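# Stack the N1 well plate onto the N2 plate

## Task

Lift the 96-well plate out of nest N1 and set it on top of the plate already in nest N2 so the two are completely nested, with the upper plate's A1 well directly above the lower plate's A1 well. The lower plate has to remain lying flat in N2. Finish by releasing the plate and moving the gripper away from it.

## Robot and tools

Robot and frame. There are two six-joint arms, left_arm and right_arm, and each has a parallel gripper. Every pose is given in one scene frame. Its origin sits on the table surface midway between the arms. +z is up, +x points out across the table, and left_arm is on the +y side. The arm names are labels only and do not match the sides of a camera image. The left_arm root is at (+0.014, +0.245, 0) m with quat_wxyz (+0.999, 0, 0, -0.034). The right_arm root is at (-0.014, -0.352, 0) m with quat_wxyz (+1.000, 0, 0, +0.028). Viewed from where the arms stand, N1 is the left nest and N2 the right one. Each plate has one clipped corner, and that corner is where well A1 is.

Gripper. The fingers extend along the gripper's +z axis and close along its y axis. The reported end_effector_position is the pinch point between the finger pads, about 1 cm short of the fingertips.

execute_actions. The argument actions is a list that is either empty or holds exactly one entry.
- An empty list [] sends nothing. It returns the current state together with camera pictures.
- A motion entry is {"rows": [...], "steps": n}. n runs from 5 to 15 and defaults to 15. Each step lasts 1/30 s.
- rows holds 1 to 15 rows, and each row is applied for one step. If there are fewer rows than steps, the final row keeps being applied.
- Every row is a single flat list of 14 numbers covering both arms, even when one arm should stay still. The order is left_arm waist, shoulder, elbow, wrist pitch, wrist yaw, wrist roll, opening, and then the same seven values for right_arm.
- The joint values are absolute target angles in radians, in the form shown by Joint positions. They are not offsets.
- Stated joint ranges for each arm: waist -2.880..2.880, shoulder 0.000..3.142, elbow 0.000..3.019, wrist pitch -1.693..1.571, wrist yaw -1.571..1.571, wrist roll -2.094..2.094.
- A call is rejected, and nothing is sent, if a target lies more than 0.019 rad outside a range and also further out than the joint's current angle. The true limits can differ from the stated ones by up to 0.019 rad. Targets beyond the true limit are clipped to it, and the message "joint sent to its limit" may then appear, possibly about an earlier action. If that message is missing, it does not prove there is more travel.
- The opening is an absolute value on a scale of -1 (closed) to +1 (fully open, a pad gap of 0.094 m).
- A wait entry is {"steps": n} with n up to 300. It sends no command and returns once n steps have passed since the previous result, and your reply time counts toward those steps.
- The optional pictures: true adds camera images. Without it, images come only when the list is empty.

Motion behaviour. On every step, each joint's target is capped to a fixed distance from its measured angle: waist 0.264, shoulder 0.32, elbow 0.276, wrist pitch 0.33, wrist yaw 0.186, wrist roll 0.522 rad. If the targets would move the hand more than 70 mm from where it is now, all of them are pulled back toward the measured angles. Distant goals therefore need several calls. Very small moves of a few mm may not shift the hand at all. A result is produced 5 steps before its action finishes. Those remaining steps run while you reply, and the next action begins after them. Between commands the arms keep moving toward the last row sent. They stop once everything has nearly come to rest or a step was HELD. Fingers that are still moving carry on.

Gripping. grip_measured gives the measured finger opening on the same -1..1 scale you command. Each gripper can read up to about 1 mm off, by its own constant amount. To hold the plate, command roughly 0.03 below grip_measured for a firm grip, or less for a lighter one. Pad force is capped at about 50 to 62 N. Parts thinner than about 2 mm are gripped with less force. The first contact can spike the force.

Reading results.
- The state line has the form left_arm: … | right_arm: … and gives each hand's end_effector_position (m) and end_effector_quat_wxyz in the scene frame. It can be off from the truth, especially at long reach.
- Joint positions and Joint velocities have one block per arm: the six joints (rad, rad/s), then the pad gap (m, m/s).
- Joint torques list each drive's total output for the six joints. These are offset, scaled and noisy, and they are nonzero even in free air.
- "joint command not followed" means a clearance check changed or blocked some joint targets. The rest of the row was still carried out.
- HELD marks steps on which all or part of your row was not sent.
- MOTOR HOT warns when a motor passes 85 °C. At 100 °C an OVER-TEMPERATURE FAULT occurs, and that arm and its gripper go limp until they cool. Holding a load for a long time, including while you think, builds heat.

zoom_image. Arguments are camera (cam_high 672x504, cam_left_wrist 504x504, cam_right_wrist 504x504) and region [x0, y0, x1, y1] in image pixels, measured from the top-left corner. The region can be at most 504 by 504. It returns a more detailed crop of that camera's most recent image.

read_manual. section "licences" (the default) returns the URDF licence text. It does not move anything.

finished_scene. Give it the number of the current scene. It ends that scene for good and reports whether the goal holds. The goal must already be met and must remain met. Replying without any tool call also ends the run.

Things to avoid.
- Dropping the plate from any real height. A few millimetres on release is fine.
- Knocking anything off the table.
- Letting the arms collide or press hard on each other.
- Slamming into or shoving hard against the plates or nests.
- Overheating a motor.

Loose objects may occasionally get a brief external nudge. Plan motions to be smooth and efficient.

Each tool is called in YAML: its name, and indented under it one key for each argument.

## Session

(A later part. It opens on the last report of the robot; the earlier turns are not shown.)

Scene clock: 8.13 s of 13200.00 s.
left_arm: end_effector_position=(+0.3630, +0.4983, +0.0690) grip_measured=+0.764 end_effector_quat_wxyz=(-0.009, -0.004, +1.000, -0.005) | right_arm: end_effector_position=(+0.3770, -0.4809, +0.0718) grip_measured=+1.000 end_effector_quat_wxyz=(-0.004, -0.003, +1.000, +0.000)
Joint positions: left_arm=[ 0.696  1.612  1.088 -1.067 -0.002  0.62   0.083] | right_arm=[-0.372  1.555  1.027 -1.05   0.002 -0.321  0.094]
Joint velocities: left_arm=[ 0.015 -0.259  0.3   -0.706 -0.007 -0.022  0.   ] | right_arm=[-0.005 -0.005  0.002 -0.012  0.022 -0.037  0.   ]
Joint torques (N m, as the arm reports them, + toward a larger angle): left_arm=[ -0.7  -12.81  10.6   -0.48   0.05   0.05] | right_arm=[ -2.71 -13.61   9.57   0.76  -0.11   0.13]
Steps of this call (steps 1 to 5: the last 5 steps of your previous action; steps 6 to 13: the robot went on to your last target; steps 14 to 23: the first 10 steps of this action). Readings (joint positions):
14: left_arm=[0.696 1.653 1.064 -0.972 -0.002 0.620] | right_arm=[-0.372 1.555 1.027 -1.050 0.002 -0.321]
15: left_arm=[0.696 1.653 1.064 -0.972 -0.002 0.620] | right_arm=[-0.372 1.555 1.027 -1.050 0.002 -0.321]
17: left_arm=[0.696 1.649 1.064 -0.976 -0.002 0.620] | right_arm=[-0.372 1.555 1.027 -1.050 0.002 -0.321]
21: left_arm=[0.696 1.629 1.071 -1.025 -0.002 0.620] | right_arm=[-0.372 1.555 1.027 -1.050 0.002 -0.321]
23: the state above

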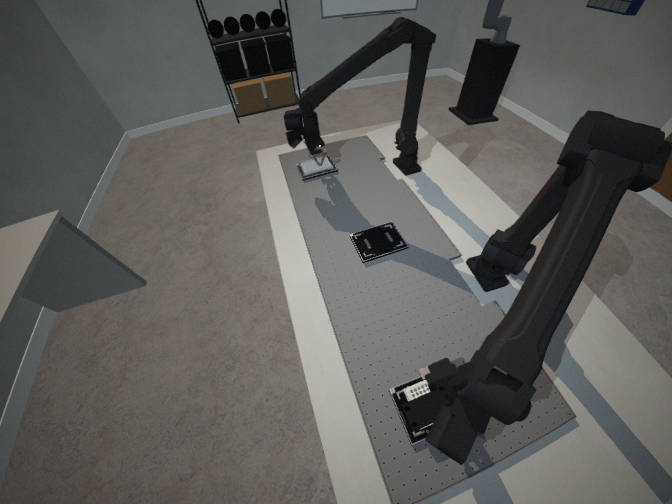

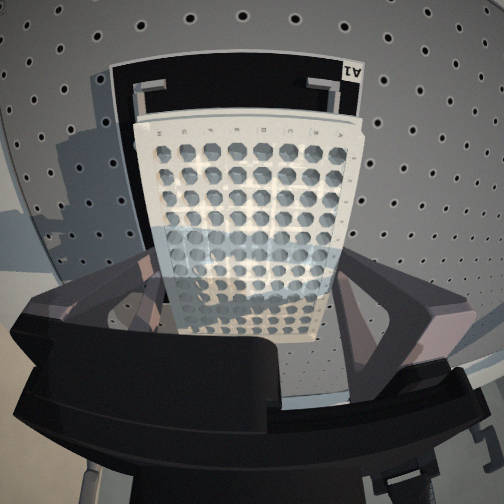

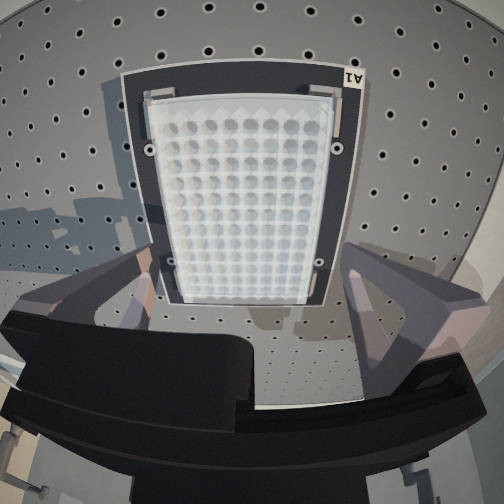

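execute_actions:
  actions:
    - {"rows":[[0.2,1.63,1.33,-1.22,0,0.1,0.7,-0.376,1.545,1.04,-1.041,0,-0.31,1]]}

execute_actions:
  actions:
    - {"rows":[[-0.4,1.72,1.45,-1.25,0,-0.5,0.7,-0.376,1.545,1.04,-1.041,0,-0.31,1]]}

execute_actions:
  actions:
    - {"rows":[[-0.812,1.82,1.475,-1.17,0,-0.895,0.7,-0.376,1.545,1.04,-1.041,0,-0.31,1]]}

execute_actions:
  actions:
    - {"steps":20}

execute_actions:
  actions:
    - {"rows":[[-0.812,1.84,1.44,-1.15,0,-0.895,0.7,-0.376,1.545,1.04,-1.041,0,-0.31,1],[-0.812,1.847,1.432,-1.135,0,-0.895,0.7,-0.376,1.545,1.04,-1.041,0,-0.31,1],[-0.812,1.854,1.424,-1.12,0,-0.895,0.7,-0.376,1.545,1.04,-1.041,0,-0.31,1],[-0.812,1.861,1.416,-1.105,0,-0.895,0.7,-0.376,1.545,1.04,-1.041,0,-0.31,1],[-0.812,1.868,1.408,-1.09,0,-0.895,0.7,-0.376,1.545,1.04,-1.041,0,-0.31,1],[-0.812,1.875,1.4,-1.075,0,-0.895,0.7,-0.376,1.545,1.04,-1.041,0,-0.31,1]]}

execute_actions:
  actions:
    - {"steps":8}
  pictures: true

Scene clock: 8.70 s of 13200.00 s.
left_arm: end_effector_position=(+0.4745, +0.3702, +0.1349) grip_measured=+0.764 end_effector_quat_wxyz=(+0.027, +0.007, +1.000, +0.011) | right_arm: end_effector_position=(+0.3770, -0.4809, +0.0718) grip_measured=+1.000 end_effector_quat_wxyz=(-0.004, -0.003, +1.000, +0.000)
Joint positions: left_arm=[ 0.331  1.603  1.266 -1.175 -0.007  0.277  0.083] | right_arm=[-0.372  1.555  1.027 -1.05   0.002 -0.321  0.094]
Joint velocities: left_arm=[-1.46   0.073  0.252 -0.183 -0.022 -0.755 -0.   ] | right_arm=[-0.015 -0.015 -0.012 -0.002 -0.022  0.007  0.   ]
Joint torques (N m, as the arm reports them, + toward a larger angle): left_arm=[ -0.99 -10.55   9.95  -0.77   0.13  -0.1 ] | right_arm=[ -2.54 -13.27   9.48   0.88  -0.09   0.12]
Steps of this call (steps 1 to 5: the last 5 steps of your previous action; steps 6 to 7: the robot went on to your last target; steps 8 to 17: the first 10 steps of this action). Readings (joint positions):
8: left_arm=[0.686 1.560 1.143 -1.120 -0.006 0.578] | right_arm=[-0.372 1.555 1.027 -1.050 0.002 -0.321]
9: left_arm=[0.669 1.566 1.158 -1.136 -0.007 0.530] | right_arm=[-0.372 1.555 1.027 -1.050 0.002 -0.321]
11: left_arm=[0.605 1.581 1.194 -1.155 -0.007 0.450] | right_arm=[-0.372 1.555 1.027 -1.050 0.002 -0.321]
15: left_arm=[0.430 1.599 1.249 -1.167 -0.007 0.331] | right_arm=[-0.372 1.555 1.027 -1.050 0.002 -0.321]
17: the state above

Scene clock: 9.20 s of 13200.00 s.
left_arm: end_effector_position=(+0.5041, +0.1048, +0.1371) grip_measured=+0.764 end_effector_quat_wxyz=(+0.026, +0.020, +0.999, -0.006) | right_arm: end_effector_position=(+0.3770, -0.4809, +0.0718) grip_measured=+1.000 end_effector_quat_wxyz=(-0.004, -0.003, +1.000, +0.000)
Joint positions: left_arm=[-0.212  1.686  1.376 -1.209 -0.002 -0.239  0.083] | right_arm=[-0.372  1.555  1.027 -1.05   0.002 -0.321  0.094]
Joint velocities: left_arm=[-1.343  0.132  0.09  -0.012  0.037 -0.842 -0.001] | right_arm=[-0.024 -0.024  0.002 -0.002  0.037 -0.051  0.   ]
Joint torques (N m, as the arm reports them, + toward a larger angle): left_arm=[ -1.24 -12.38  10.32  -0.82  -0.08  -0.09] | right_arm=[ -2.69 -13.28   9.48   0.91  -0.13   0.11]
Steps of this call (steps 1 to 5: the last 5 steps of your previous action; steps 6 to 15: the first 10 steps of this action). Readings (joint positions):
6: left_arm=[0.133 1.617 1.302 -1.201 0.000 0.127] | right_arm=[-0.372 1.555 1.027 -1.050 0.002 -0.321]
7: left_arm=[0.112 1.624 1.312 -1.206 -0.002 0.077] | right_arm=[-0.372 1.555 1.027 -1.050 0.002 -0.321]
9: left_arm=[0.048 1.643 1.337 -1.209 -0.002 -0.022] | right_arm=[-0.372 1.555 1.027 -1.050 0.002 -0.321]
13: left_arm=[-0.119 1.676 1.370 -1.209 -0.002 -0.180] | right_arm=[-0.372 1.555 1.027 -1.050 0.002 -0.321]
15: the state above

Scene clock: 9.70 s of 13200.00 s.
left_arm: end_effector_position=(+0.3603, -0.1607, +0.1031) grip_measured=+0.764 end_effector_quat_wxyz=(+0.006, +0.055, +0.998, -0.006) | right_arm: end_effector_position=(+0.3770, -0.4809, +0.0718) grip_measured=+1.000 end_effector_quat_wxyz=(-0.004, -0.003, +1.000, +0.000)
Joint positions: left_arm=[-0.797  1.795  1.432 -1.191  0.    -0.755  0.083] | right_arm=[-0.372  1.555  1.027 -1.05   0.002 -0.321  0.094]
Joint velocities: left_arm=[-1.011  0.366  0.154  0.144  0.081 -0.813  0.   ] | right_arm=[-0.005 -0.005  0.017 -0.017  0.037 -0.037  0.   ]
Joint torques (N m, as the arm reports them, + toward a larger angle): left_arm=[  2.89 -14.07   9.81   0.32  -0.23  -0.14] | right_arm=[ -2.34 -12.94   9.63   0.8   -0.13   0.1 ]
Steps of this call (steps 1 to 5: the last 5 steps of your previous action; steps 6 to 15: the first 10 steps of this action). Readings (joint positions):
6: left_arm=[-0.453 1.714 1.411 -1.224 0.001 -0.434] | right_arm=[-0.372 1.555 1.027 -1.050 0.002 -0.321]
7: left_arm=[-0.483 1.718 1.413 -1.220 -0.000 -0.475] | right_arm=[-0.372 1.555 1.027 -1.050 0.002 -0.321]
9: left_arm=[-0.556 1.730 1.414 -1.214 -0.000 -0.546] | right_arm=[-0.372 1.555 1.027 -1.050 0.002 -0.321]
13: left_arm=[-0.720 1.769 1.420 -1.202 -0.000 -0.686] | right_arm=[-0.372 1.555 1.027 -1.050 0.002 -0.321]
15: the state above

Scene clock: 10.37 s of 13200.00 s.
left_arm: end_effector_position=(+0.3579, -0.1673, +0.0922) grip_measured=+0.764 end_effector_quat_wxyz=(+0.000, -0.002, +1.000, -0.003) | right_arm: end_effector_position=(+0.3770, -0.4809, +0.0718) grip_measured=+1.000 end_effector_quat_wxyz=(-0.004, -0.003, +1.000, +0.000)
Joint positions: left_arm=[-0.807  1.821  1.438 -1.184  0.003 -0.878  0.083] | right_arm=[-0.372  1.555  1.027 -1.05   0.002 -0.321  0.094]
Joint velocities: left_arm=[-0.005 -0.005 -0.007 -0.002 -0.007 -0.11   0.   ] | right_arm=[-0.015 -0.005 -0.007 -0.017 -0.007  0.037  0.   ]
Joint torques (N m, as the arm reports them, + toward a larger angle): left_arm=[ -0.85 -14.51   9.95   0.46  -0.3   -0.12] | right_arm=[ -2.64 -13.46   9.54   0.9   -0.12   0.15]
Kept back: nothing.
Steps of this call (steps 1 to 5: the last 5 steps of your previous action; steps 6 to 20: the robot went on to your last target). Readings (joint positions):
1: left_arm=[-0.826 1.806 1.436 -1.187 0.001 -0.779] | right_arm=[-0.372 1.555 1.027 -1.050 0.002 -0.321]
2: left_arm=[-0.848 1.813 1.437 -1.184 0.003 -0.799] | right_arm=[-0.372 1.555 1.027 -1.050 0.002 -0.321]
4: left_arm=[-0.865 1.820 1.437 -1.184 0.003 -0.827] | right_arm=[-0.372 1.555 1.027 -1.050 0.002 -0.321]
8: left_arm=[-0.841 1.821 1.438 -1.184 0.003 -0.857] | right_arm=[-0.372 1.555 1.027 -1.050 0.002 -0.321]
20: the state above

Scene clock: 10.70 s of 13200.00 s.
left_arm: end_effector_position=(+0.3613, -0.1714, +0.0641) grip_measured=+0.764 end_effector_quat_wxyz=(+0.007, -0.002, +1.000, -0.010) | right_arm: end_effector_position=(+0.3770, -0.4809, +0.0718) grip_measured=+1.000 end_effector_quat_wxyz=(-0.004, -0.003, +1.000, +0.000)
Joint positions: left_arm=[-0.807  1.851  1.402 -1.097  0.003 -0.879  0.083] | right_arm=[-0.372  1.555  1.027 -1.05   0.002 -0.321  0.094]
Joint velocities: left_arm=[ 0.005  0.181 -0.095  0.027  0.007  0.051 -0.001] | right_arm=[-0.005 -0.015  0.007  0.017 -0.066 -0.095  0.   ]
Joint torques (N m, as the arm reports them, + toward a larger angle): left_arm=[ -0.88 -13.88   7.34   0.69  -0.31  -0.12] | right_arm=[ -2.53 -13.29   9.59   0.72  -0.11   0.12]
Steps of this call (steps 1 to 10: the first 10 steps of this action). Readings (joint positions):
1: left_arm=[-0.807 1.821 1.438 -1.181 0.003 -0.878] | right_arm=[-0.372 1.555 1.027 -1.050 0.002 -0.321]
2: left_arm=[-0.807 1.821 1.437 -1.174 0.003 -0.879] | right_arm=[-0.372 1.555 1.027 -1.050 0.002 -0.321]
4: left_arm=[-0.807 1.822 1.431 -1.149 0.003 -0.879] | right_arm=[-0.372 1.555 1.027 -1.050 0.002 -0.321]
8: left_arm=[-0.807 1.838 1.409 -1.102 0.003 -0.879] | right_arm=[-0.372 1.555 1.027 -1.050 0.002 -0.321]
10: the state above

Scene clock: 10.97 s of 13200.00 s.
left_arm: end_effector_position=(+0.3588, -0.1684, +0.0524) grip_measured=+0.764 end_effector_quat_wxyz=(-0.000, -0.002, +1.000, -0.002) | right_arm: end_effector_position=(+0.3770, -0.4809, +0.0718) grip_measured=+1.000 end_effector_quat_wxyz=(-0.004, -0.003, +1.000, +0.000)
Joint positions: left_arm=[-0.807  1.869  1.395 -1.095  0.003 -0.88   0.083] | right_arm=[-0.372  1.555  1.027 -1.05   0.002 -0.321  0.094]
Joint velocities: left_arm=[ 0.005 -0.015  0.002  0.046 -0.051  0.007  0.001] | right_arm=[-0.005  0.005  0.007 -0.017 -0.022  0.007  0.   ]
Joint torques (N m, as the arm reports them, + toward a larger angle): left_arm=[ -1.04 -14.22   7.4    0.57  -0.31  -0.12] | right_arm=[ -2.55 -13.23   9.59   0.83  -0.15   0.16]
Kept back: nothing.
Steps of this call (steps 1 to 5: the last 5 steps of your previous action; steps 6 to 8: the robot went on to your last target). Readings (joint positions):
1: left_arm=[-0.807 1.857 1.399 -1.096 0.003 -0.880] | right_arm=[-0.372 1.555 1.027 -1.050 0.002 -0.321]
2: left_arm=[-0.807 1.862 1.398 -1.096 0.003 -0.880] | right_arm=[-0.372 1.555 1.027 -1.050 0.002 -0.321]
4: left_arm=[-0.807 1.868 1.395 -1.095 0.003 -0.880] | right_arm=[-0.372 1.555 1.027 -1.050 0.002 -0.321]
8: the state above

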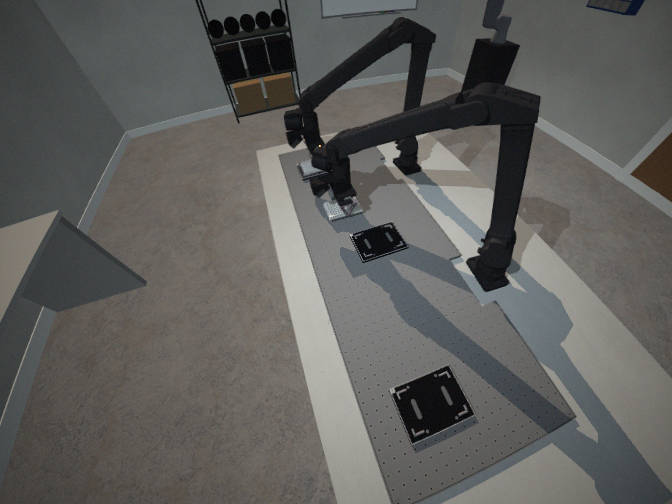

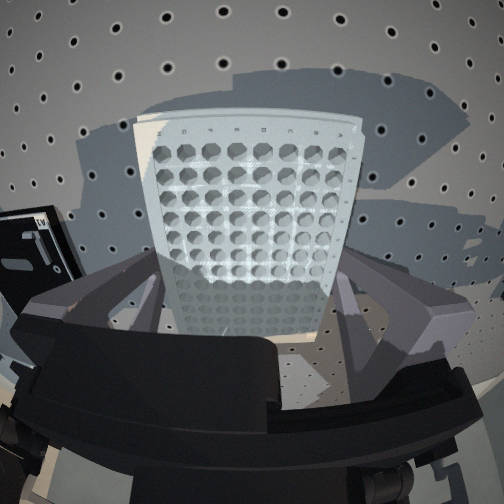

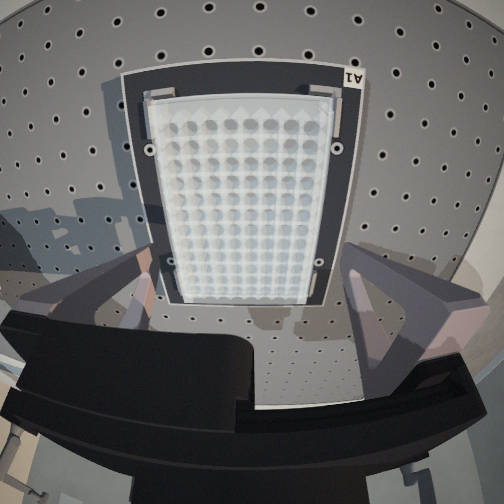

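execute_actions:
  actions:
    - {"rows":[[-0.812,1.897,1.385,-1.052,0,-0.895,0.7,-0.376,1.545,1.04,-1.041,0,-0.31,1]]}

execute_actions:
  actions:
    - {"rows":[[-0.812,1.91,1.375,-1.032,0,-0.895,0.7,-0.376,1.545,1.04,-1.041,0,-0.31,1]]}

execute_actions:
  actions:
    - {"rows":[[-0.812,1.922,1.372,-1.03,0,-0.895,0.7,-0.376,1.545,1.04,-1.041,0,-0.31,1]]}
  pictures: true

Scene clock: 11.50 s of 13200.00 s.
left_arm: end_effector_position=(+0.3594, -0.1691, +0.0442) grip_measured=+0.764 end_effector_quat_wxyz=(+0.001, -0.002, +1.000, -0.003) | right_arm: end_effector_position=(+0.3770, -0.4809, +0.0718) grip_measured=+1.000 end_effector_quat_wxyz=(-0.004, -0.003, +1.000, +0.000)
Joint positions: left_arm=[-0.807  1.878  1.385 -1.071  0.003 -0.88   0.083] | right_arm=[-0.372  1.555  1.027 -1.05   0.002 -0.321  0.094]
Joint velocities: left_arm=[-0.015 -0.015 -0.002 -0.017 -0.007  0.007 -0.   ] | right_arm=[ 0.005 -0.015 -0.012  0.007 -0.095 -0.007  0.   ]
Joint torques (N m, as the arm reports them, + toward a larger angle): left_arm=[ -1.02 -13.44   7.     0.68  -0.31  -0.11] | right_arm=[ -2.84 -13.34   9.65   0.93  -0.1    0.16]
Steps of this call (steps 1 to 6: the robot went on to your last target; steps 7 to 16: the first 10 steps of this action). Readings (joint positions):
7: left_arm=[-0.807 1.869 1.393 -1.089 0.003 -0.880] | right_arm=[-0.372 1.555 1.027 -1.050 0.002 -0.321]
8: left_arm=[-0.807 1.869 1.391 -1.082 0.003 -0.880] | right_arm=[-0.372 1.555 1.027 -1.050 0.002 -0.321]
10: left_arm=[-0.807 1.871 1.389 -1.074 0.003 -0.880] | right_arm=[-0.372 1.555 1.027 -1.050 0.002 -0.321]
14: left_arm=[-0.807 1.877 1.385 -1.071 0.003 -0.880] | right_arm=[-0.372 1.555 1.027 -1.050 0.002 -0.321]
16: the state above

Scene clock: 12.00 s of 13200.00 s.
left_arm: end_effector_position=(+0.3596, -0.1694, +0.0356) grip_measured=+0.764 end_effector_quat_wxyz=(+0.002, -0.003, +1.000, -0.004) | right_arm: end_effector_position=(+0.3770, -0.4809, +0.0718) grip_measured=+1.000 end_effector_quat_wxyz=(-0.004, -0.003, +1.000, +0.000)
Joint positions: left_arm=[-0.807  1.889  1.376 -1.05   0.003 -0.88   0.083] | right_arm=[-0.372  1.555  1.027 -1.05   0.002 -0.321  0.094]
Joint velocities: left_arm=[-0.015 -0.005  0.022 -0.012 -0.081 -0.007  0.   ] | right_arm=[ 0.005 -0.015 -0.017 -0.002 -0.007 -0.066  0.   ]
Joint torques (N m, as the arm reports them, + toward a larger angle): left_arm=[ -1.01 -13.65   6.87   0.62  -0.31  -0.12] | right_arm=[ -2.58 -13.39   9.51   0.92  -0.14   0.13]
Steps of this call (steps 1 to 5: the last 5 steps of your previous action; steps 6 to 15: the first 10 steps of this action). Readings (joint positions):
6: left_arm=[-0.807 1.879 1.383 -1.067 0.003 -0.880] | right_arm=[-0.372 1.555 1.027 -1.050 0.002 -0.321]
7: left_arm=[-0.807 1.879 1.381 -1.061 0.003 -0.880] | right_arm=[-0.372 1.555 1.027 -1.050 0.002 -0.321]
9: left_arm=[-0.807 1.882 1.379 -1.054 0.003 -0.880] | right_arm=[-0.372 1.555 1.027 -1.050 0.002 -0.321]
13: left_arm=[-0.807 1.889 1.376 -1.051 0.003 -0.880] | right_arm=[-0.372 1.555 1.027 -1.050 0.002 -0.321]
15: the state above

Scene clock: 12.50 s of 13200.00 s.
left_arm: end_effector_position=(+0.3596, -0.1694, +0.0356) grip_measured=+0.764 end_effector_quat_wxyz=(+0.002, -0.003, +1.000, -0.004) | right_arm: end_effector_position=(+0.3770, -0.4809, +0.0718) grip_measured=+1.000 end_effector_quat_wxyz=(-0.004, -0.003, +1.000, +0.000)
Joint positions: left_arm=[-0.807  1.889  1.376 -1.05   0.003 -0.88   0.083] | right_arm=[-0.372  1.555  1.027 -1.05   0.002 -0.321  0.094]
Joint velocities: left_arm=[ 0.005  0.005 -0.002  0.002 -0.051  0.007 -0.001] | right_arm=[-0.005  0.005  0.002 -0.007 -0.022  0.051  0.   ]
Joint torques (N m, as the arm reports them, + toward a larger angle): left_arm=[ -1.06 -12.61   6.61   0.7   -0.3   -0.12] | right_arm=[ -2.77 -13.51   9.75   0.81  -0.12   0.11]
Steps of this call (steps 1 to 5: the last 5 steps of your previous action; steps 6 to 15: the first 10 steps of this action). Readings (joint positions):
6: left_arm=[-0.807 1.889 1.376 -1.050 0.003 -0.880] | right_arm=[-0.372 1.555 1.027 -1.050 0.002 -0.321]
7: left_arm=[-0.807 1.889 1.376 -1.050 0.003 -0.880] | right_arm=[-0.372 1.555 1.027 -1.050 0.002 -0.321]
9: left_arm=[-0.807 1.889 1.376 -1.050 0.003 -0.880] | right_arm=[-0.372 1.555 1.027 -1.050 0.002 -0.321]
13: left_arm=[-0.807 1.889 1.376 -1.050 0.003 -0.880] | right_arm=[-0.372 1.555 1.027 -1.050 0.002 -0.321]
15: the state above

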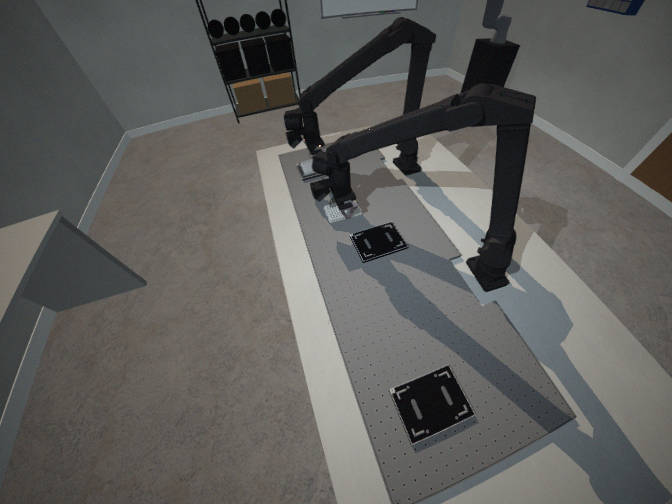

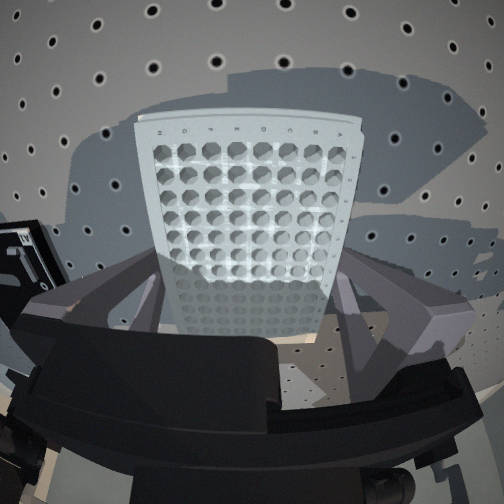

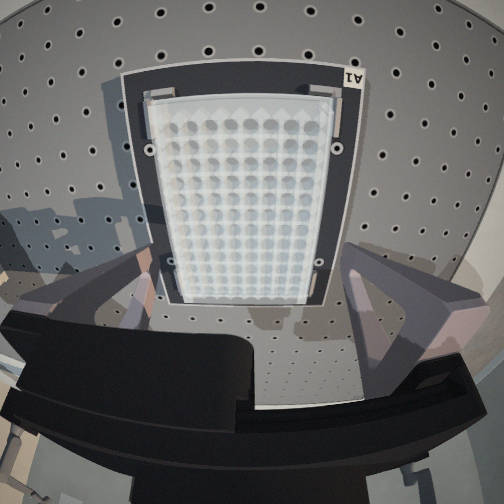

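The plate is resting on the board. Releasing, then bringing in the right arm.

execute_actions:
  actions:
    - {"rows":[[-0.812,1.889,1.39,-1.05,0,-0.89,0.7,-0.376,1.545,1.04,-1.041,0,-0.31,1],[-0.812,1.889,1.39,-1.05,0,-0.89,0.7,-0.376,1.545,1.04,-1.041,0,-0.31,1],[-0.812,1.889,1.39,-1.05,0,-0.89,1,-0.376,1.545,1.04,-1.041,0,-0.31,1]],"steps":8}

execute_actions:
  actions:
    - {"rows":[[-0.812,1.79,1.39,-1.07,0,-0.89,1,-0.376,1.545,1.04,-1.041,0,-0.31,1]],"steps":10}

execute_actions:
  actions:
    - {"rows":[[0.3,1.5,1.2,-1.07,0,0,1,-0.1,1.545,1.04,-1.041,0,0,1]]}

execute_actions:
  actions:
    - {"rows":[[0.3,1.3,1.1,-1.07,0,0,1,0.402,1.545,1.04,-1.041,0,0.47,1]]}

execute_actions:
  actions:
    - {"steps":22}
  pictures: true

Scene clock: 12.83 s of 13200.00 s.
left_arm: end_effector_position=(+0.3596, -0.1693, +0.0356) grip_measured=+0.919 end_effector_quat_wxyz=(+0.002, -0.003, +1.000, -0.004) | right_arm: end_effector_position=(+0.3770, -0.4809, +0.0718) grip_measured=+1.000 end_effector_quat_wxyz=(-0.004, -0.003, +1.000, +0.000)
Joint positions: left_arm=[-0.807  1.889  1.376 -1.05   0.002 -0.88   0.09 ] | right_arm=[-0.372  1.555  1.027 -1.05   0.002 -0.321  0.094]
Joint velocities: left_arm=[-0.005 -0.005 -0.007 -0.002 -0.037 -0.037  0.187] | right_arm=[-0.005 -0.005 -0.007 -0.002  0.037 -0.007  0.   ]
Joint torques (N m, as the arm reports them, + toward a larger angle): left_arm=[ -1.14 -14.85   7.95  -0.02  -0.31  -0.06] | right_arm=[ -2.71 -13.31   9.54   1.01  -0.11   0.13]
Steps of this call (steps 1 to 5: the last 5 steps of your previous action; steps 6 to 7: the robot went on to your last target; steps 8 to 10: the first 3 steps of this action). Readings (joint positions):
8: left_arm=[-0.807 1.889 1.376 -1.050 0.003 -0.880] | right_arm=[-0.372 1.555 1.027 -1.050 0.002 -0.321]
9: left_arm=[-0.807 1.889 1.376 -1.050 0.003 -0.880] | right_arm=[-0.372 1.555 1.027 -1.050 0.002 -0.321]
10: the state above

Scene clock: 13.17 s of 13200.00 s.
left_arm: end_effector_position=(+0.3612, -0.1711, +0.0659) grip_measured=+1.000 end_effector_quat_wxyz=(+0.019, -0.003, +1.000, -0.024) | right_arm: end_effector_position=(+0.3770, -0.4809, +0.0718) grip_measured=+1.000 end_effector_quat_wxyz=(-0.004, -0.003, +1.000, +0.000)
Joint positions: left_arm=[-0.807  1.828  1.372 -1.054  0.002 -0.88   0.094] | right_arm=[-0.372  1.555  1.027 -1.05   0.002 -0.321  0.094]
Joint velocities: left_arm=[-0.005 -0.532  0.002 -0.002 -0.051 -0.007  0.   ] | right_arm=[-0.005  0.005  0.012  0.002  0.066  0.051  0.   ]
Joint torques (N m, as the arm reports them, + toward a larger angle): left_arm=[ -0.96 -14.89   8.4   -0.6   -0.29  -0.06] | right_arm=[ -2.39 -13.2    9.55   0.9   -0.14   0.1 ]
Steps of this call (steps 1 to 5: the last 5 steps of your previous action; steps 6 to 10: the first 5 steps of this action). Readings (joint positions):
6: left_arm=[-0.807 1.882 1.376 -1.050 0.002 -0.880] | right_arm=[-0.372 1.555 1.027 -1.050 0.002 -0.321]
7: left_arm=[-0.807 1.874 1.373 -1.052 0.002 -0.880] | right_arm=[-0.372 1.555 1.027 -1.050 0.002 -0.321]
9: left_arm=[-0.807 1.845 1.372 -1.054 0.002 -0.880] | right_arm=[-0.372 1.555 1.027 -1.050 0.002 -0.321]
10: the state above

Scene clock: 13.67 s of 13200.00 s.
left_arm: end_effector_position=(+0.4294, -0.0163, +0.1488) grip_measured=+1.000 end_effector_quat_wxyz=(+0.085, +0.066, +0.993, -0.048) | right_arm: end_effector_position=(+0.3983, -0.3489, +0.0718) grip_measured=+1.000 end_effector_quat_wxyz=(-0.002, -0.034, +0.999, +0.002)
Joint positions: left_arm=[-0.492  1.546  1.224 -1.052  0.004 -0.427  0.094] | right_arm=[-0.048  1.555  1.027 -1.047 -0.004 -0.06   0.094]
Joint velocities: left_arm=[ 1.451 -0.454 -0.046  0.012 -0.066  1.37   0.   ] | right_arm=[ 0.132  0.005 -0.002 -0.002 -0.037  0.242  0.   ]
Joint torques (N m, as the arm reports them, + toward a larger angle): left_arm=[ -0.2  -10.49   7.23  -0.06  -0.27   0.19] | right_arm=[ -6.6  -13.11   9.3    0.75   0.14   0.14]
Steps of this call (steps 1 to 5: the last 5 steps of your previous action; steps 6 to 15: the first 10 steps of this action). Readings (joint positions):
6: left_arm=[-0.801 1.753 1.363 -1.052 0.004 -0.846] | right_arm=[-0.360 1.555 1.027 -1.050 0.006 -0.288]
7: left_arm=[-0.790 1.733 1.340 -1.052 0.004 -0.805] | right_arm=[-0.338 1.555 1.027 -1.050 0.007 -0.252]
9: left_arm=[-0.744 1.680 1.288 -1.052 0.004 -0.720] | right_arm=[-0.257 1.555 1.027 -1.050 0.007 -0.186]
13: left_arm=[-0.589 1.581 1.231 -1.052 0.004 -0.527] | right_arm=[-0.080 1.555 1.027 -1.047 -0.002 -0.084]
15: the state above

Scene clock: 14.17 s of 13200.00 s.
left_arm: end_effector_position=(+0.4424, +0.3499, +0.2007) grip_measured=+1.000 end_effector_quat_wxyz=(+0.154, -0.154, +0.976, +0.014) | right_arm: end_effector_position=(+0.3663, -0.1924, +0.0718) grip_measured=+1.000 end_effector_quat_wxyz=(-0.001, -0.026, +1.000, -0.002)
Joint positions: left_arm=[ 0.307  1.315  1.106 -1.051 -0.003 -0.072  0.094] | right_arm=[ 0.344  1.555  1.027 -1.046  0.002  0.348  0.094]
Joint velocities: left_arm=[ 1.031 -0.454 -0.061 -0.012 -0.125  0.33   0.   ] | right_arm=[ 1.617  0.005 -0.012  0.022 -0.168  0.652  0.   ]
Joint torques (N m, as the arm reports them, + toward a larger angle): left_arm=[-6.14 -7.5   7.99 -0.16  0.11  0.3 ] | right_arm=[ -5.36 -13.19   9.57   0.65   0.11   0.13]
Steps of this call (steps 1 to 5: the last 5 steps of your previous action; steps 6 to 15: the first 10 steps of this action). Readings (joint positions):
6: left_arm=[-0.173 1.494 1.215 -1.051 0.004 -0.226] | right_arm=[-0.080 1.555 1.027 -1.047 0.003 0.025]
7: left_arm=[-0.120 1.478 1.198 -1.051 0.004 -0.207] | right_arm=[-0.064 1.555 1.027 -1.047 0.006 0.080]
9: left_arm=[-0.013 1.434 1.157 -1.051 0.004 -0.172] | right_arm=[0.011 1.555 1.027 -1.047 0.006 0.170]
13: left_arm=[0.213 1.350 1.114 -1.051 0.003 -0.102] | right_arm=[0.228 1.555 1.027 -1.047 0.006 0.291]
15: the state above

Scene clock: 14.90 s of 13200.00 s.
left_arm: end_effector_position=(+0.4391, +0.3463, +0.2109) grip_measured=+1.000 end_effector_quat_wxyz=(+0.166, -0.123, +0.978, +0.020) | right_arm: end_effector_position=(+0.3573, -0.1724, +0.0718) grip_measured=+1.000 end_effector_quat_wxyz=(-0.002, +0.003, +1.000, +0.000)
Joint positions: left_arm=[ 0.301  1.285  1.1   -1.051 -0.003 -0.015  0.094] | right_arm=[ 0.395  1.555  1.027 -1.046 -0.002  0.458  0.094]
Joint velocities: left_arm=[-0.005  0.005 -0.012 -0.007  0.007 -0.022  0.   ] | right_arm=[-0.015 -0.005  0.002 -0.012 -0.022 -0.037  0.   ]
Joint torques (N m, as the arm reports them, + toward a larger angle): left_arm=[-0.81 -6.84  8.26 -0.14  0.    0.21] | right_arm=[ -2.01 -13.74   9.67   0.71   0.07   0.13]
Kept back: nothing.
Steps of this call (steps 1 to 5: the last 5 steps of your previous action; steps 6 to 22: the robot went on to your last target). Readings (joint positions):
1: left_arm=[0.334 1.302 1.105 -1.051 -0.004 -0.062] | right_arm=[0.393 1.555 1.027 -1.046 -0.001 0.369]
2: left_arm=[0.347 1.293 1.105 -1.051 -0.005 -0.054] | right_arm=[0.431 1.555 1.027 -1.046 -0.004 0.386]
4: left_arm=[0.341 1.283 1.105 -1.051 -0.005 -0.041] | right_arm=[0.464 1.555 1.027 -1.046 -0.005 0.410]
8: left_arm=[0.307 1.284 1.102 -1.051 -0.003 -0.025] | right_arm=[0.431 1.555 1.027 -1.046 -0.004 0.438]
22: the state above

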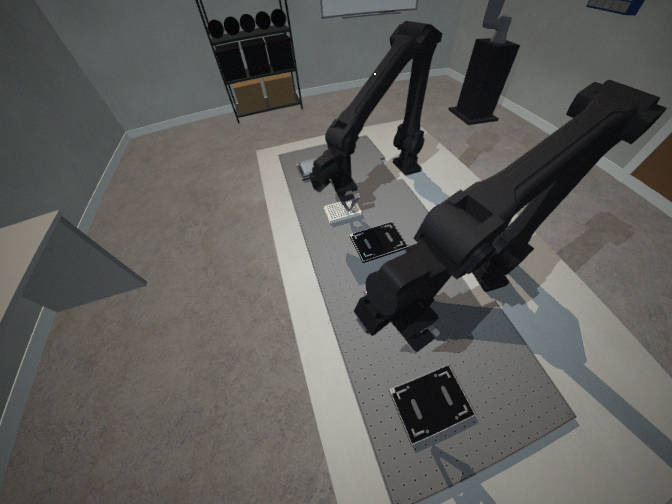

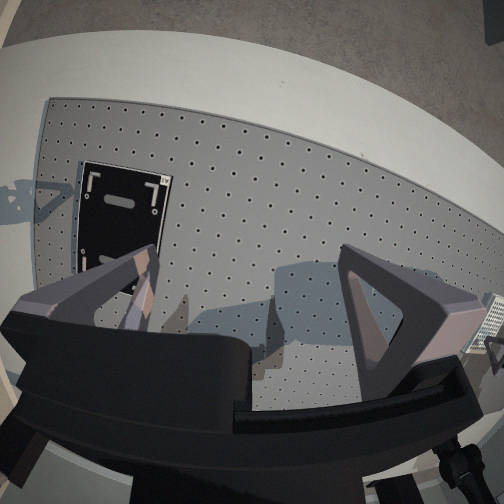

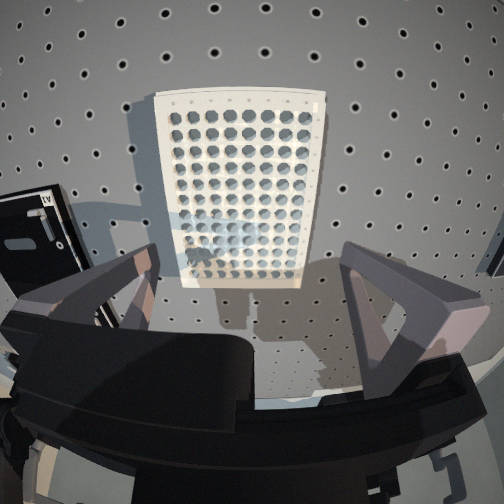

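execute_actions:
  actions:
    - {"rows":[[0.3,1.3,1.1,-1.07,0,0,1,0.408,1.575,1.02,-1.01,0,0.46,1],[0.3,1.3,1.1,-1.07,0,0,1,0.408,1.582,1.018,-1.0,0,0.46,1],[0.3,1.3,1.1,-1.07,0,0,1,0.408,1.59,1.016,-0.99,0,0.46,1],[0.3,1.3,1.1,-1.07,0,0,1,0.408,1.597,1.014,-0.98,0,0.46,1],[0.3,1.3,1.1,-1.07,0,0,1,0.408,1.603,1.012,-0.97,0,0.46,1],[0.3,1.3,1.1,-1.07,0,0,1,0.408,1.608,1.012,-0.96,0,0.46,1]]}

execute_actions:
  actions:
    - {"steps":8}
  pictures: true

Scene clock: 15.47 s of 13200.00 s.
left_arm: end_effector_position=(+0.4391, +0.3463, +0.2109) grip_measured=+1.000 end_effector_quat_wxyz=(+0.166, -0.123, +0.978, +0.020) | right_arm: end_effector_position=(+0.3634, -0.1671, +0.0513) grip_measured=+1.000 end_effector_quat_wxyz=(+0.007, +0.001, +1.000, +0.004)
Joint positions: left_arm=[ 0.301  1.285  1.1   -1.051 -0.003 -0.015  0.094] | right_arm=[ 0.4    1.593  1.009 -0.972 -0.002  0.458  0.094]
Joint velocities: left_arm=[-0.005 -0.005 -0.007 -0.002 -0.051  0.007  0.   ] | right_arm=[ 0.015  0.093 -0.042  0.037 -0.022 -0.051  0.   ]
Joint torques (N m, as the arm reports them, + toward a larger angle): left_arm=[-0.8  -6.8   8.26 -0.13  0.    0.21] | right_arm=[ -2.14 -11.84   8.44   0.94   0.12   0.02]
Steps of this call (steps 1 to 7: the robot went on to your last target; steps 8 to 17: the first 10 steps of this action). Readings (joint positions):
8: left_arm=[0.301 1.285 1.100 -1.051 -0.003 -0.015] | right_arm=[0.395 1.555 1.025 -1.040 -0.002 0.458]
9: left_arm=[0.301 1.285 1.100 -1.051 -0.003 -0.015] | right_arm=[0.396 1.555 1.023 -1.030 -0.002 0.458]
11: left_arm=[0.301 1.285 1.100 -1.051 -0.003 -0.015] | right_arm=[0.398 1.560 1.018 -1.009 -0.002 0.458]
15: left_arm=[0.301 1.285 1.100 -1.051 -0.003 -0.015] | right_arm=[0.400 1.584 1.012 -0.976 -0.002 0.458]
17: the state above

Scene clock: 15.73 s of 13200.00 s.
left_arm: end_effector_position=(+0.4391, +0.3463, +0.2109) grip_measured=+1.000 end_effector_quat_wxyz=(+0.166, -0.123, +0.978, +0.020) | right_arm: end_effector_position=(+0.3625, -0.1675, +0.0492) grip_measured=+1.000 end_effector_quat_wxyz=(+0.005, +0.001, +1.000, +0.003)
Joint positions: left_arm=[ 0.301  1.285  1.1   -1.051 -0.003 -0.015  0.094] | right_arm=[ 0.4    1.596  1.007 -0.97  -0.002  0.458  0.094]
Joint velocities: left_arm=[-0.005 -0.015  0.002 -0.007 -0.022  0.007  0.   ] | right_arm=[-0.005 -0.005 -0.017 -0.012 -0.095 -0.051  0.   ]
Joint torques (N m, as the arm reports them, + toward a larger angle): left_arm=[-0.81 -6.86  8.27 -0.12  0.    0.22] | right_arm=[ -2.25 -11.52   8.56   0.76   0.12   0.02]
Kept back: nothing.
Steps of this call (steps 1 to 5: the last 5 steps of your previous action; steps 6 to 8: the robot went on to your last target). Readings (joint positions):
1: left_arm=[0.301 1.285 1.100 -1.051 -0.003 -0.015] | right_arm=[0.400 1.596 1.008 -0.971 -0.002 0.458]
2: left_arm=[0.301 1.285 1.100 -1.051 -0.003 -0.015] | right_arm=[0.400 1.596 1.007 -0.971 -0.002 0.458]
4: left_arm=[0.301 1.285 1.100 -1.051 -0.003 -0.015] | right_arm=[0.400 1.596 1.007 -0.971 -0.002 0.458]
8: the state above

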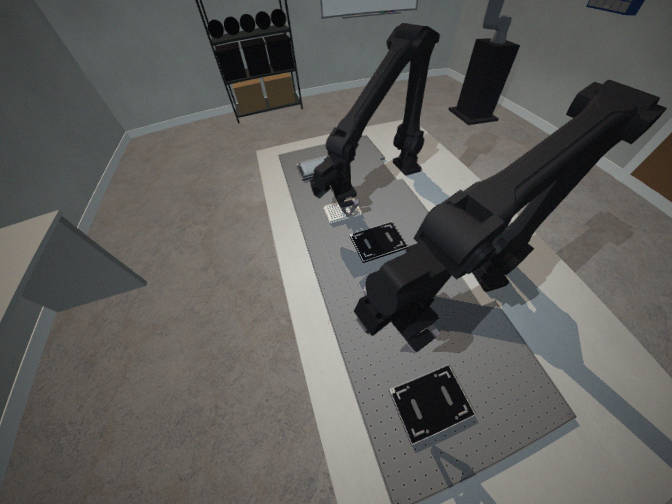

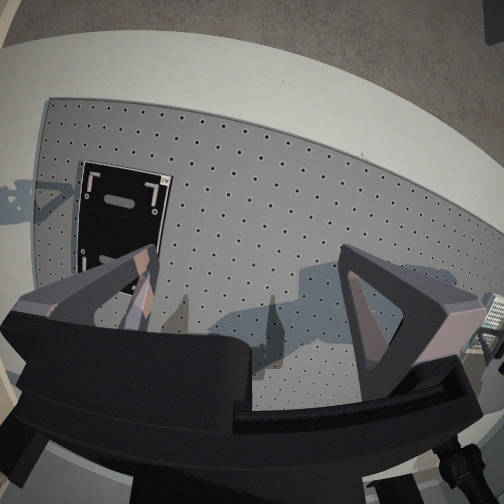

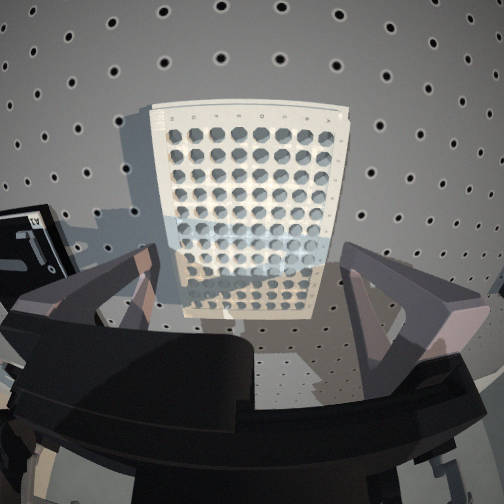

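execute_actions:
  actions:
    - {"rows":[[0.3,1.3,1.1,-1.07,0,0,1,0.408,1.62,1.007,-0.955,0,0.46,1],[0.3,1.3,1.1,-1.07,0,0,1,0.408,1.626,1.004,-0.947,0,0.46,1],[0.3,1.3,1.1,-1.07,0,0,1,0.408,1.632,1.0,-0.94,0,0.46,1],[0.3,1.3,1.1,-1.07,0,0,1,0.408,1.637,0.998,-0.932,0,0.46,1],[0.3,1.3,1.1,-1.07,0,0,1,0.408,1.641,0.995,-0.925,0,0.46,1]]}

execute_actions:
  actions:
    - {"rows":[[0.3,1.3,1.1,-1.07,0,0,1,0.404,1.641,0.995,-0.925,0,0.46,0.86],[0.3,1.3,1.1,-1.07,0,0,1,0.404,1.641,0.995,-0.925,0,0.46,0.82],[0.3,1.3,1.1,-1.07,0,0,1,0.404,1.641,0.995,-0.925,0,0.46,0.77],[0.3,1.3,1.1,-1.07,0,0,1,0.404,1.641,0.995,-0.925,0,0.46,0.7]],"steps":12}
  pictures: true

Scene clock: 16.40 s of 13200.00 s.
left_arm: end_effector_position=(+0.4391, +0.3463, +0.2109) grip_measured=+1.000 end_effector_quat_wxyz=(+0.166, -0.123, +0.978, +0.020) | right_arm: end_effector_position=(+0.3612, -0.1682, +0.0326) grip_measured=+1.000 end_effector_quat_wxyz=(-0.000, +0.001, +1.000, +0.001)
Joint positions: left_arm=[ 0.301  1.285  1.1   -1.051 -0.003 -0.015  0.094] | right_arm=[ 0.4    1.626  0.991 -0.936 -0.002  0.458  0.094]
Joint velocities: left_arm=[-0.005  0.005  0.007 -0.002 -0.081 -0.051  0.   ] | right_arm=[-0.015  0.044 -0.056 -0.002 -0.007  0.007  0.   ]
Joint torques (N m, as the arm reports them, + toward a larger angle): left_arm=[-0.75 -6.87  8.27 -0.15  0.    0.21] | right_arm=[ -2.05 -11.96   8.4    0.93   0.14   0.04]
Steps of this call (steps 1 to 10: the robot went on to your last target; steps 11 to 20: the first 10 steps of this action). Readings (joint positions):
11: left_arm=[0.301 1.285 1.100 -1.051 -0.003 -0.015] | right_arm=[0.400 1.597 1.007 -0.969 -0.002 0.458]
12: left_arm=[0.301 1.285 1.100 -1.051 -0.003 -0.015] | right_arm=[0.400 1.597 1.006 -0.966 -0.002 0.458]
14: left_arm=[0.301 1.285 1.100 -1.051 -0.003 -0.015] | right_arm=[0.400 1.601 1.003 -0.954 -0.002 0.458]
18: left_arm=[0.301 1.285 1.100 -1.051 -0.003 -0.015] | right_arm=[0.400 1.619 0.994 -0.937 -0.002 0.458]
20: the state above

Scene clock: 16.80 s of 13200.00 s.
left_arm: end_effector_position=(+0.4391, +0.3463, +0.2109) grip_measured=+1.000 end_effector_quat_wxyz=(+0.166, -0.123, +0.978, +0.020) | right_arm: end_effector_position=(+0.3610, -0.1682, +0.0318) grip_measured=+0.753 end_effector_quat_wxyz=(-0.000, +0.001, +1.000, +0.001)
Joint positions: left_arm=[ 0.301  1.285  1.1   -1.051 -0.003 -0.015  0.094] | right_arm=[ 0.401  1.627  0.991 -0.934 -0.001  0.458  0.082]
Joint velocities: left_arm=[ 0.005 -0.005 -0.027 -0.007 -0.022 -0.037  0.   ] | right_arm=[-0.005  0.005 -0.022  0.002  0.007 -0.066 -0.   ]
Joint torques (N m, as the arm reports them, + toward a larger angle): left_arm=[-0.76 -6.85  8.27 -0.14  0.    0.22] | right_arm=[ -2.21 -12.3    8.14   0.93   0.11   0.05]
Steps of this call (steps 1 to 5: the last 5 steps of your previous action; steps 6 to 12: the first 7 steps of this action). Readings (joint positions):
6: left_arm=[0.301 1.285 1.100 -1.051 -0.003 -0.015] | right_arm=[0.401 1.627 0.991 -0.934 -0.001 0.458]
7: left_arm=[0.301 1.285 1.100 -1.051 -0.003 -0.015] | right_arm=[0.401 1.627 0.991 -0.934 -0.001 0.458]
9: left_arm=[0.301 1.285 1.100 -1.051 -0.003 -0.015] | right_arm=[0.401 1.627 0.991 -0.934 -0.001 0.458]
12: the state above

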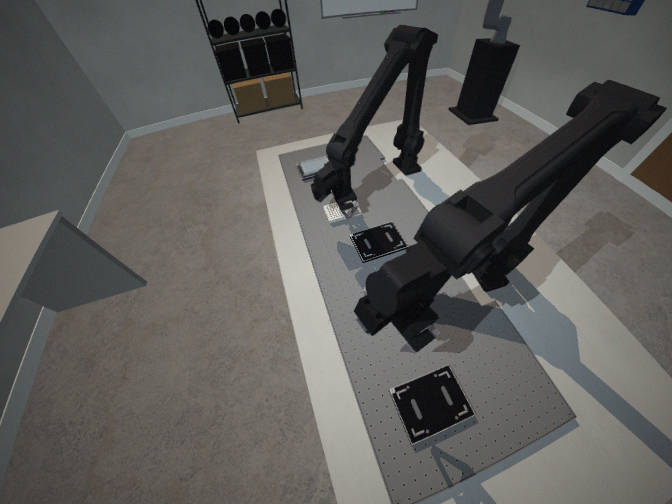

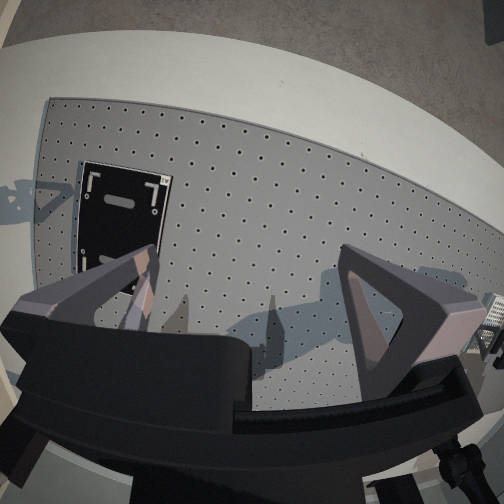

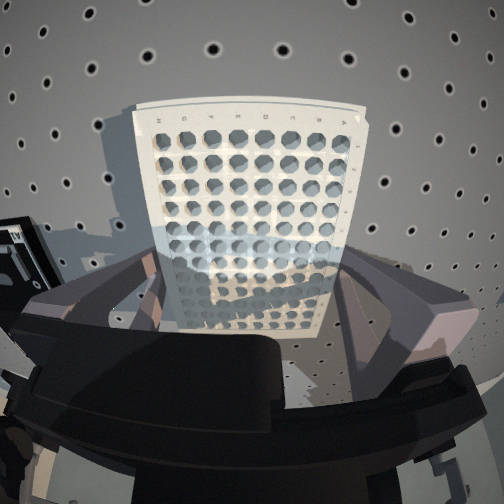

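execute_actions:
  actions:
    - {"rows":[[0.3,1.3,1.1,-1.07,0,0,1,0.404,1.6,1.03,-0.95,0,0.46,0.7],[0.3,1.3,1.1,-1.07,0,0,1,0.404,1.585,1.04,-0.96,0,0.46,0.7],[0.3,1.3,1.1,-1.07,0,0,1,0.404,1.57,1.05,-0.98,0,0.46,0.7],[0.3,1.3,1.1,-1.07,0,0,1,0.404,1.55,1.06,-1.01,0,0.46,0.7],[0.3,1.3,1.1,-1.07,0,0,1,0.404,1.535,1.07,-1.04,0,0.46,0.7],[0.3,1.3,1.1,-1.07,0,0,1,0.38,1.52,1.08,-1.07,0,0.44,0.7],[0.3,1.3,1.1,-1.07,0,0,1,0.35,1.515,1.08,-1.1,0,0.4,0.7],[0.3,1.3,1.1,-1.07,0,0,1,0.31,1.515,1.08,-1.1,0,0.35,0.7],[0.3,1.3,1.1,-1.07,0,0,1,0.26,1.515,1.08,-1.1,0,0.3,0.7],[0.3,1.3,1.1,-1.07,0,0,1,0.2,1.515,1.08,-1.1,0,0.2,0.7],[0.3,1.3,1.1,-1.07,0,0,1,-0.366,1.515,1.08,-1.1,0,-0.333,0.7]]}

execute_actions:
  actions:
    - {"steps":30}

execute_actions:
  actions:
    - {"rows":[[0.3,1.3,1.1,-1.07,0,0,1,-0.366,1.54,1.045,-1.07,0,-0.333,0.7],[0.3,1.3,1.1,-1.07,0,0,1,-0.366,1.546,1.04,-1.06,0,-0.333,0.7],[0.3,1.3,1.1,-1.07,0,0,1,-0.366,1.552,1.035,-1.05,0,-0.333,0.7],[0.3,1.3,1.1,-1.07,0,0,1,-0.366,1.558,1.03,-1.04,0,-0.333,0.7],[0.3,1.3,1.1,-1.07,0,0,1,-0.366,1.563,1.025,-1.03,0,-0.333,0.7],[0.3,1.3,1.1,-1.07,0,0,1,-0.366,1.568,1.02,-1.018,0,-0.333,0.7]]}

execute_actions:
  actions:
    - {"steps":8}
  pictures: true

Scene clock: 17.63 s of 13200.00 s.
left_arm: end_effector_position=(+0.4391, +0.3463, +0.2109) grip_measured=+1.000 end_effector_quat_wxyz=(+0.166, -0.123, +0.978, +0.020) | right_arm: end_effector_position=(+0.3629, -0.1941, +0.0793) grip_measured=+0.753 end_effector_quat_wxyz=(-0.009, -0.011, +1.000, -0.002)
Joint positions: left_arm=[ 0.301  1.285  1.1   -1.051 -0.003 -0.015  0.094] | right_arm=[ 0.341  1.545  1.037 -1.081 -0.004  0.376  0.082]
Joint velocities: left_arm=[-0.015 -0.024 -0.002  0.002 -0.037 -0.022  0.   ] | right_arm=[-0.952 -0.366  0.154 -0.129 -0.007 -0.945  0.   ]
Joint torques (N m, as the arm reports them, + toward a larger angle): left_arm=[-0.75 -6.85  8.28 -0.13  0.    0.22] | right_arm=[ -6.9  -12.37  11.18   0.17   0.25  -0.01]
Steps of this call (steps 1 to 5: the last 5 steps of your previous action; steps 6 to 15: the robot went on to your last target; steps 16 to 25: the first 10 steps of this action). Readings (joint positions):
16: left_arm=[0.301 1.285 1.100 -1.051 -0.003 -0.015] | right_arm=[0.401 1.627 0.991 -0.935 -0.001 0.458]
17: left_arm=[0.301 1.285 1.100 -1.051 -0.003 -0.015] | right_arm=[0.401 1.627 0.992 -0.940 -0.001 0.458]
19: left_arm=[0.301 1.285 1.100 -1.051 -0.003 -0.015] | right_arm=[0.401 1.621 0.998 -0.965 -0.001 0.458]
23: left_arm=[0.301 1.285 1.100 -1.051 -0.003 -0.015] | right_arm=[0.387 1.574 1.026 -1.061 -0.002 0.433]
25: the state above

Scene clock: 18.63 s of 13200.00 s.
left_arm: end_effector_position=(+0.4391, +0.3463, +0.2109) grip_measured=+1.000 end_effector_quat_wxyz=(+0.166, -0.123, +0.978, +0.020) | right_arm: end_effector_position=(+0.3783, -0.4758, +0.0901) grip_measured=+0.753 end_effector_quat_wxyz=(+0.000, -0.008, +1.000, -0.001)
Joint positions: left_arm=[ 0.301  1.285  1.1   -1.051 -0.003 -0.015  0.094] | right_arm=[-0.359  1.525  1.046 -1.092  0.001 -0.319  0.082]
Joint velocities: left_arm=[-0.015  0.005 -0.002 -0.007  0.022  0.051  0.   ] | right_arm=[ 0.005 -0.005 -0.002 -0.012  0.037 -0.051  0.   ]
Joint torques (N m, as the arm reports them, + toward a larger angle): left_arm=[-0.76 -6.86  8.26 -0.14  0.    0.21] | right_arm=[ -2.61 -12.89  11.72   0.08  -0.09  -0.05]
Kept back: nothing.
Steps of this call (steps 1 to 5: the last 5 steps of your previous action; steps 6 to 30: the robot went on to your last target). Readings (joint positions):
1: left_arm=[0.301 1.285 1.100 -1.051 -0.003 -0.015] | right_arm=[0.303 1.534 1.040 -1.083 -0.004 0.319]
2: left_arm=[0.301 1.285 1.100 -1.051 -0.003 -0.015] | right_arm=[0.259 1.528 1.042 -1.083 -0.004 0.257]
4: left_arm=[0.301 1.285 1.100 -1.051 -0.003 -0.015] | right_arm=[0.154 1.525 1.044 -1.083 -0.004 0.134]
8: left_arm=[0.301 1.285 1.100 -1.051 -0.003 -0.015] | right_arm=[-0.082 1.525 1.044 -1.083 -0.004 -0.052]
30: the state above

Scene clock: 18.97 s of 13200.00 s.
left_arm: end_effector_position=(+0.4391, +0.3463, +0.2109) grip_measured=+1.000 end_effector_quat_wxyz=(+0.166, -0.123, +0.978, +0.020) | right_arm: end_effector_position=(+0.3785, -0.4759, +0.0689) grip_measured=+0.753 end_effector_quat_wxyz=(+0.001, -0.009, +1.000, -0.001)
Joint positions: left_arm=[ 0.301  1.285  1.1   -1.051 -0.003 -0.015  0.094] | right_arm=[-0.359  1.553  1.015 -1.031  0.001 -0.321  0.082]
Joint velocities: left_arm=[-0.005  0.015  0.007  0.002  0.007 -0.022  0.   ] | right_arm=[-0.005  0.103 -0.056  0.022 -0.051  0.022 -0.001]
Joint torques (N m, as the arm reports them, + toward a larger angle): left_arm=[-0.8  -6.86  8.27 -0.13  0.    0.21] | right_arm=[ -2.92 -11.35   8.98   0.91  -0.09  -0.09]
Steps of this call (steps 1 to 10: the first 10 steps of this action). Readings (joint positions):
1: left_arm=[0.301 1.285 1.100 -1.051 -0.003 -0.015] | right_arm=[-0.359 1.525 1.045 -1.089 0.001 -0.320]
2: left_arm=[0.301 1.285 1.100 -1.051 -0.003 -0.015] | right_arm=[-0.359 1.525 1.043 -1.083 0.001 -0.320]
4: left_arm=[0.301 1.285 1.100 -1.051 -0.003 -0.015] | right_arm=[-0.359 1.527 1.037 -1.067 0.001 -0.321]
8: left_arm=[0.301 1.285 1.100 -1.051 -0.003 -0.015] | right_arm=[-0.359 1.543 1.020 -1.035 0.001 -0.321]
10: the state above

Scene clock: 19.23 s of 13200.00 s.
left_arm: end_effector_position=(+0.4391, +0.3463, +0.2109) grip_measured=+1.000 end_effector_quat_wxyz=(+0.166, -0.123, +0.978, +0.020) | right_arm: end_effector_position=(+0.3777, -0.4756, +0.0660) grip_measured=+0.753 end_effector_quat_wxyz=(-0.002, -0.009, +1.000, -0.000)
Joint positions: left_arm=[ 0.301  1.285  1.1   -1.051 -0.003 -0.015  0.094] | right_arm=[-0.359  1.558  1.013 -1.028  0.001 -0.321  0.082]
Joint velocities: left_arm=[-0.005 -0.005 -0.002 -0.002 -0.051  0.007  0.   ] | right_arm=[ 0.015 -0.015 -0.002 -0.027 -0.037 -0.007 -0.   ]
Joint torques (N m, as the arm reports them, + toward a larger angle): left_arm=[-0.79 -6.86  8.27 -0.12  0.    0.22] | right_arm=[ -2.7  -11.64   8.77   0.83  -0.12  -0.09]
Kept back: nothing.
Steps of this call (steps 1 to 5: the last 5 steps of your previous action; steps 6 to 8: the robot went on to your last target). Readings (joint positions):
1: left_arm=[0.301 1.285 1.100 -1.051 -0.003 -0.015] | right_arm=[-0.359 1.556 1.014 -1.030 0.001 -0.321]
2: left_arm=[0.301 1.285 1.100 -1.051 -0.003 -0.015] | right_arm=[-0.359 1.557 1.013 -1.030 0.001 -0.321]
4: left_arm=[0.301 1.285 1.100 -1.051 -0.003 -0.015] | right_arm=[-0.359 1.558 1.013 -1.029 0.001 -0.321]
8: the state above

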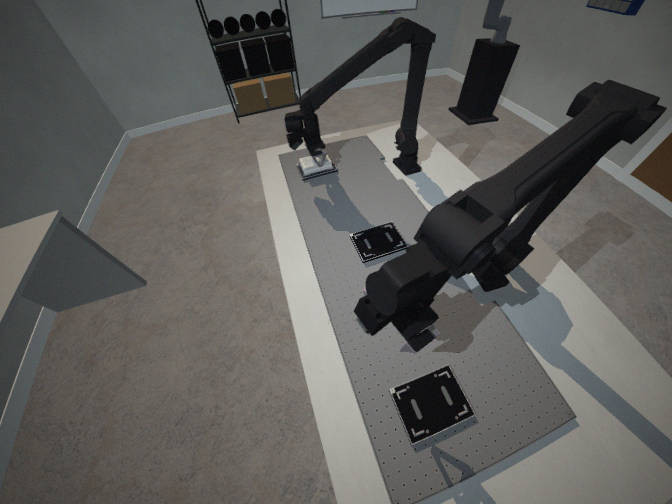

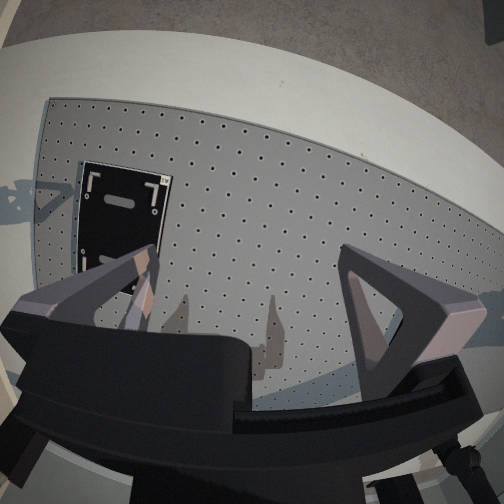

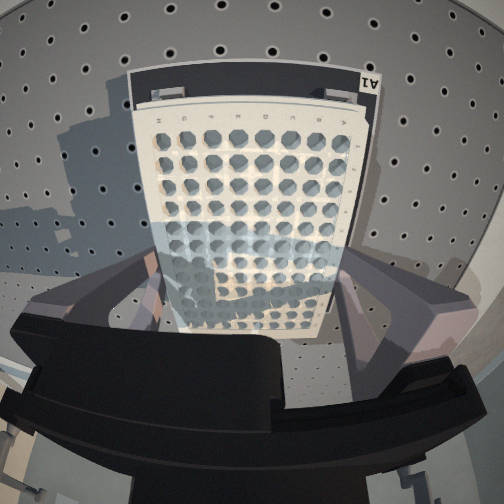

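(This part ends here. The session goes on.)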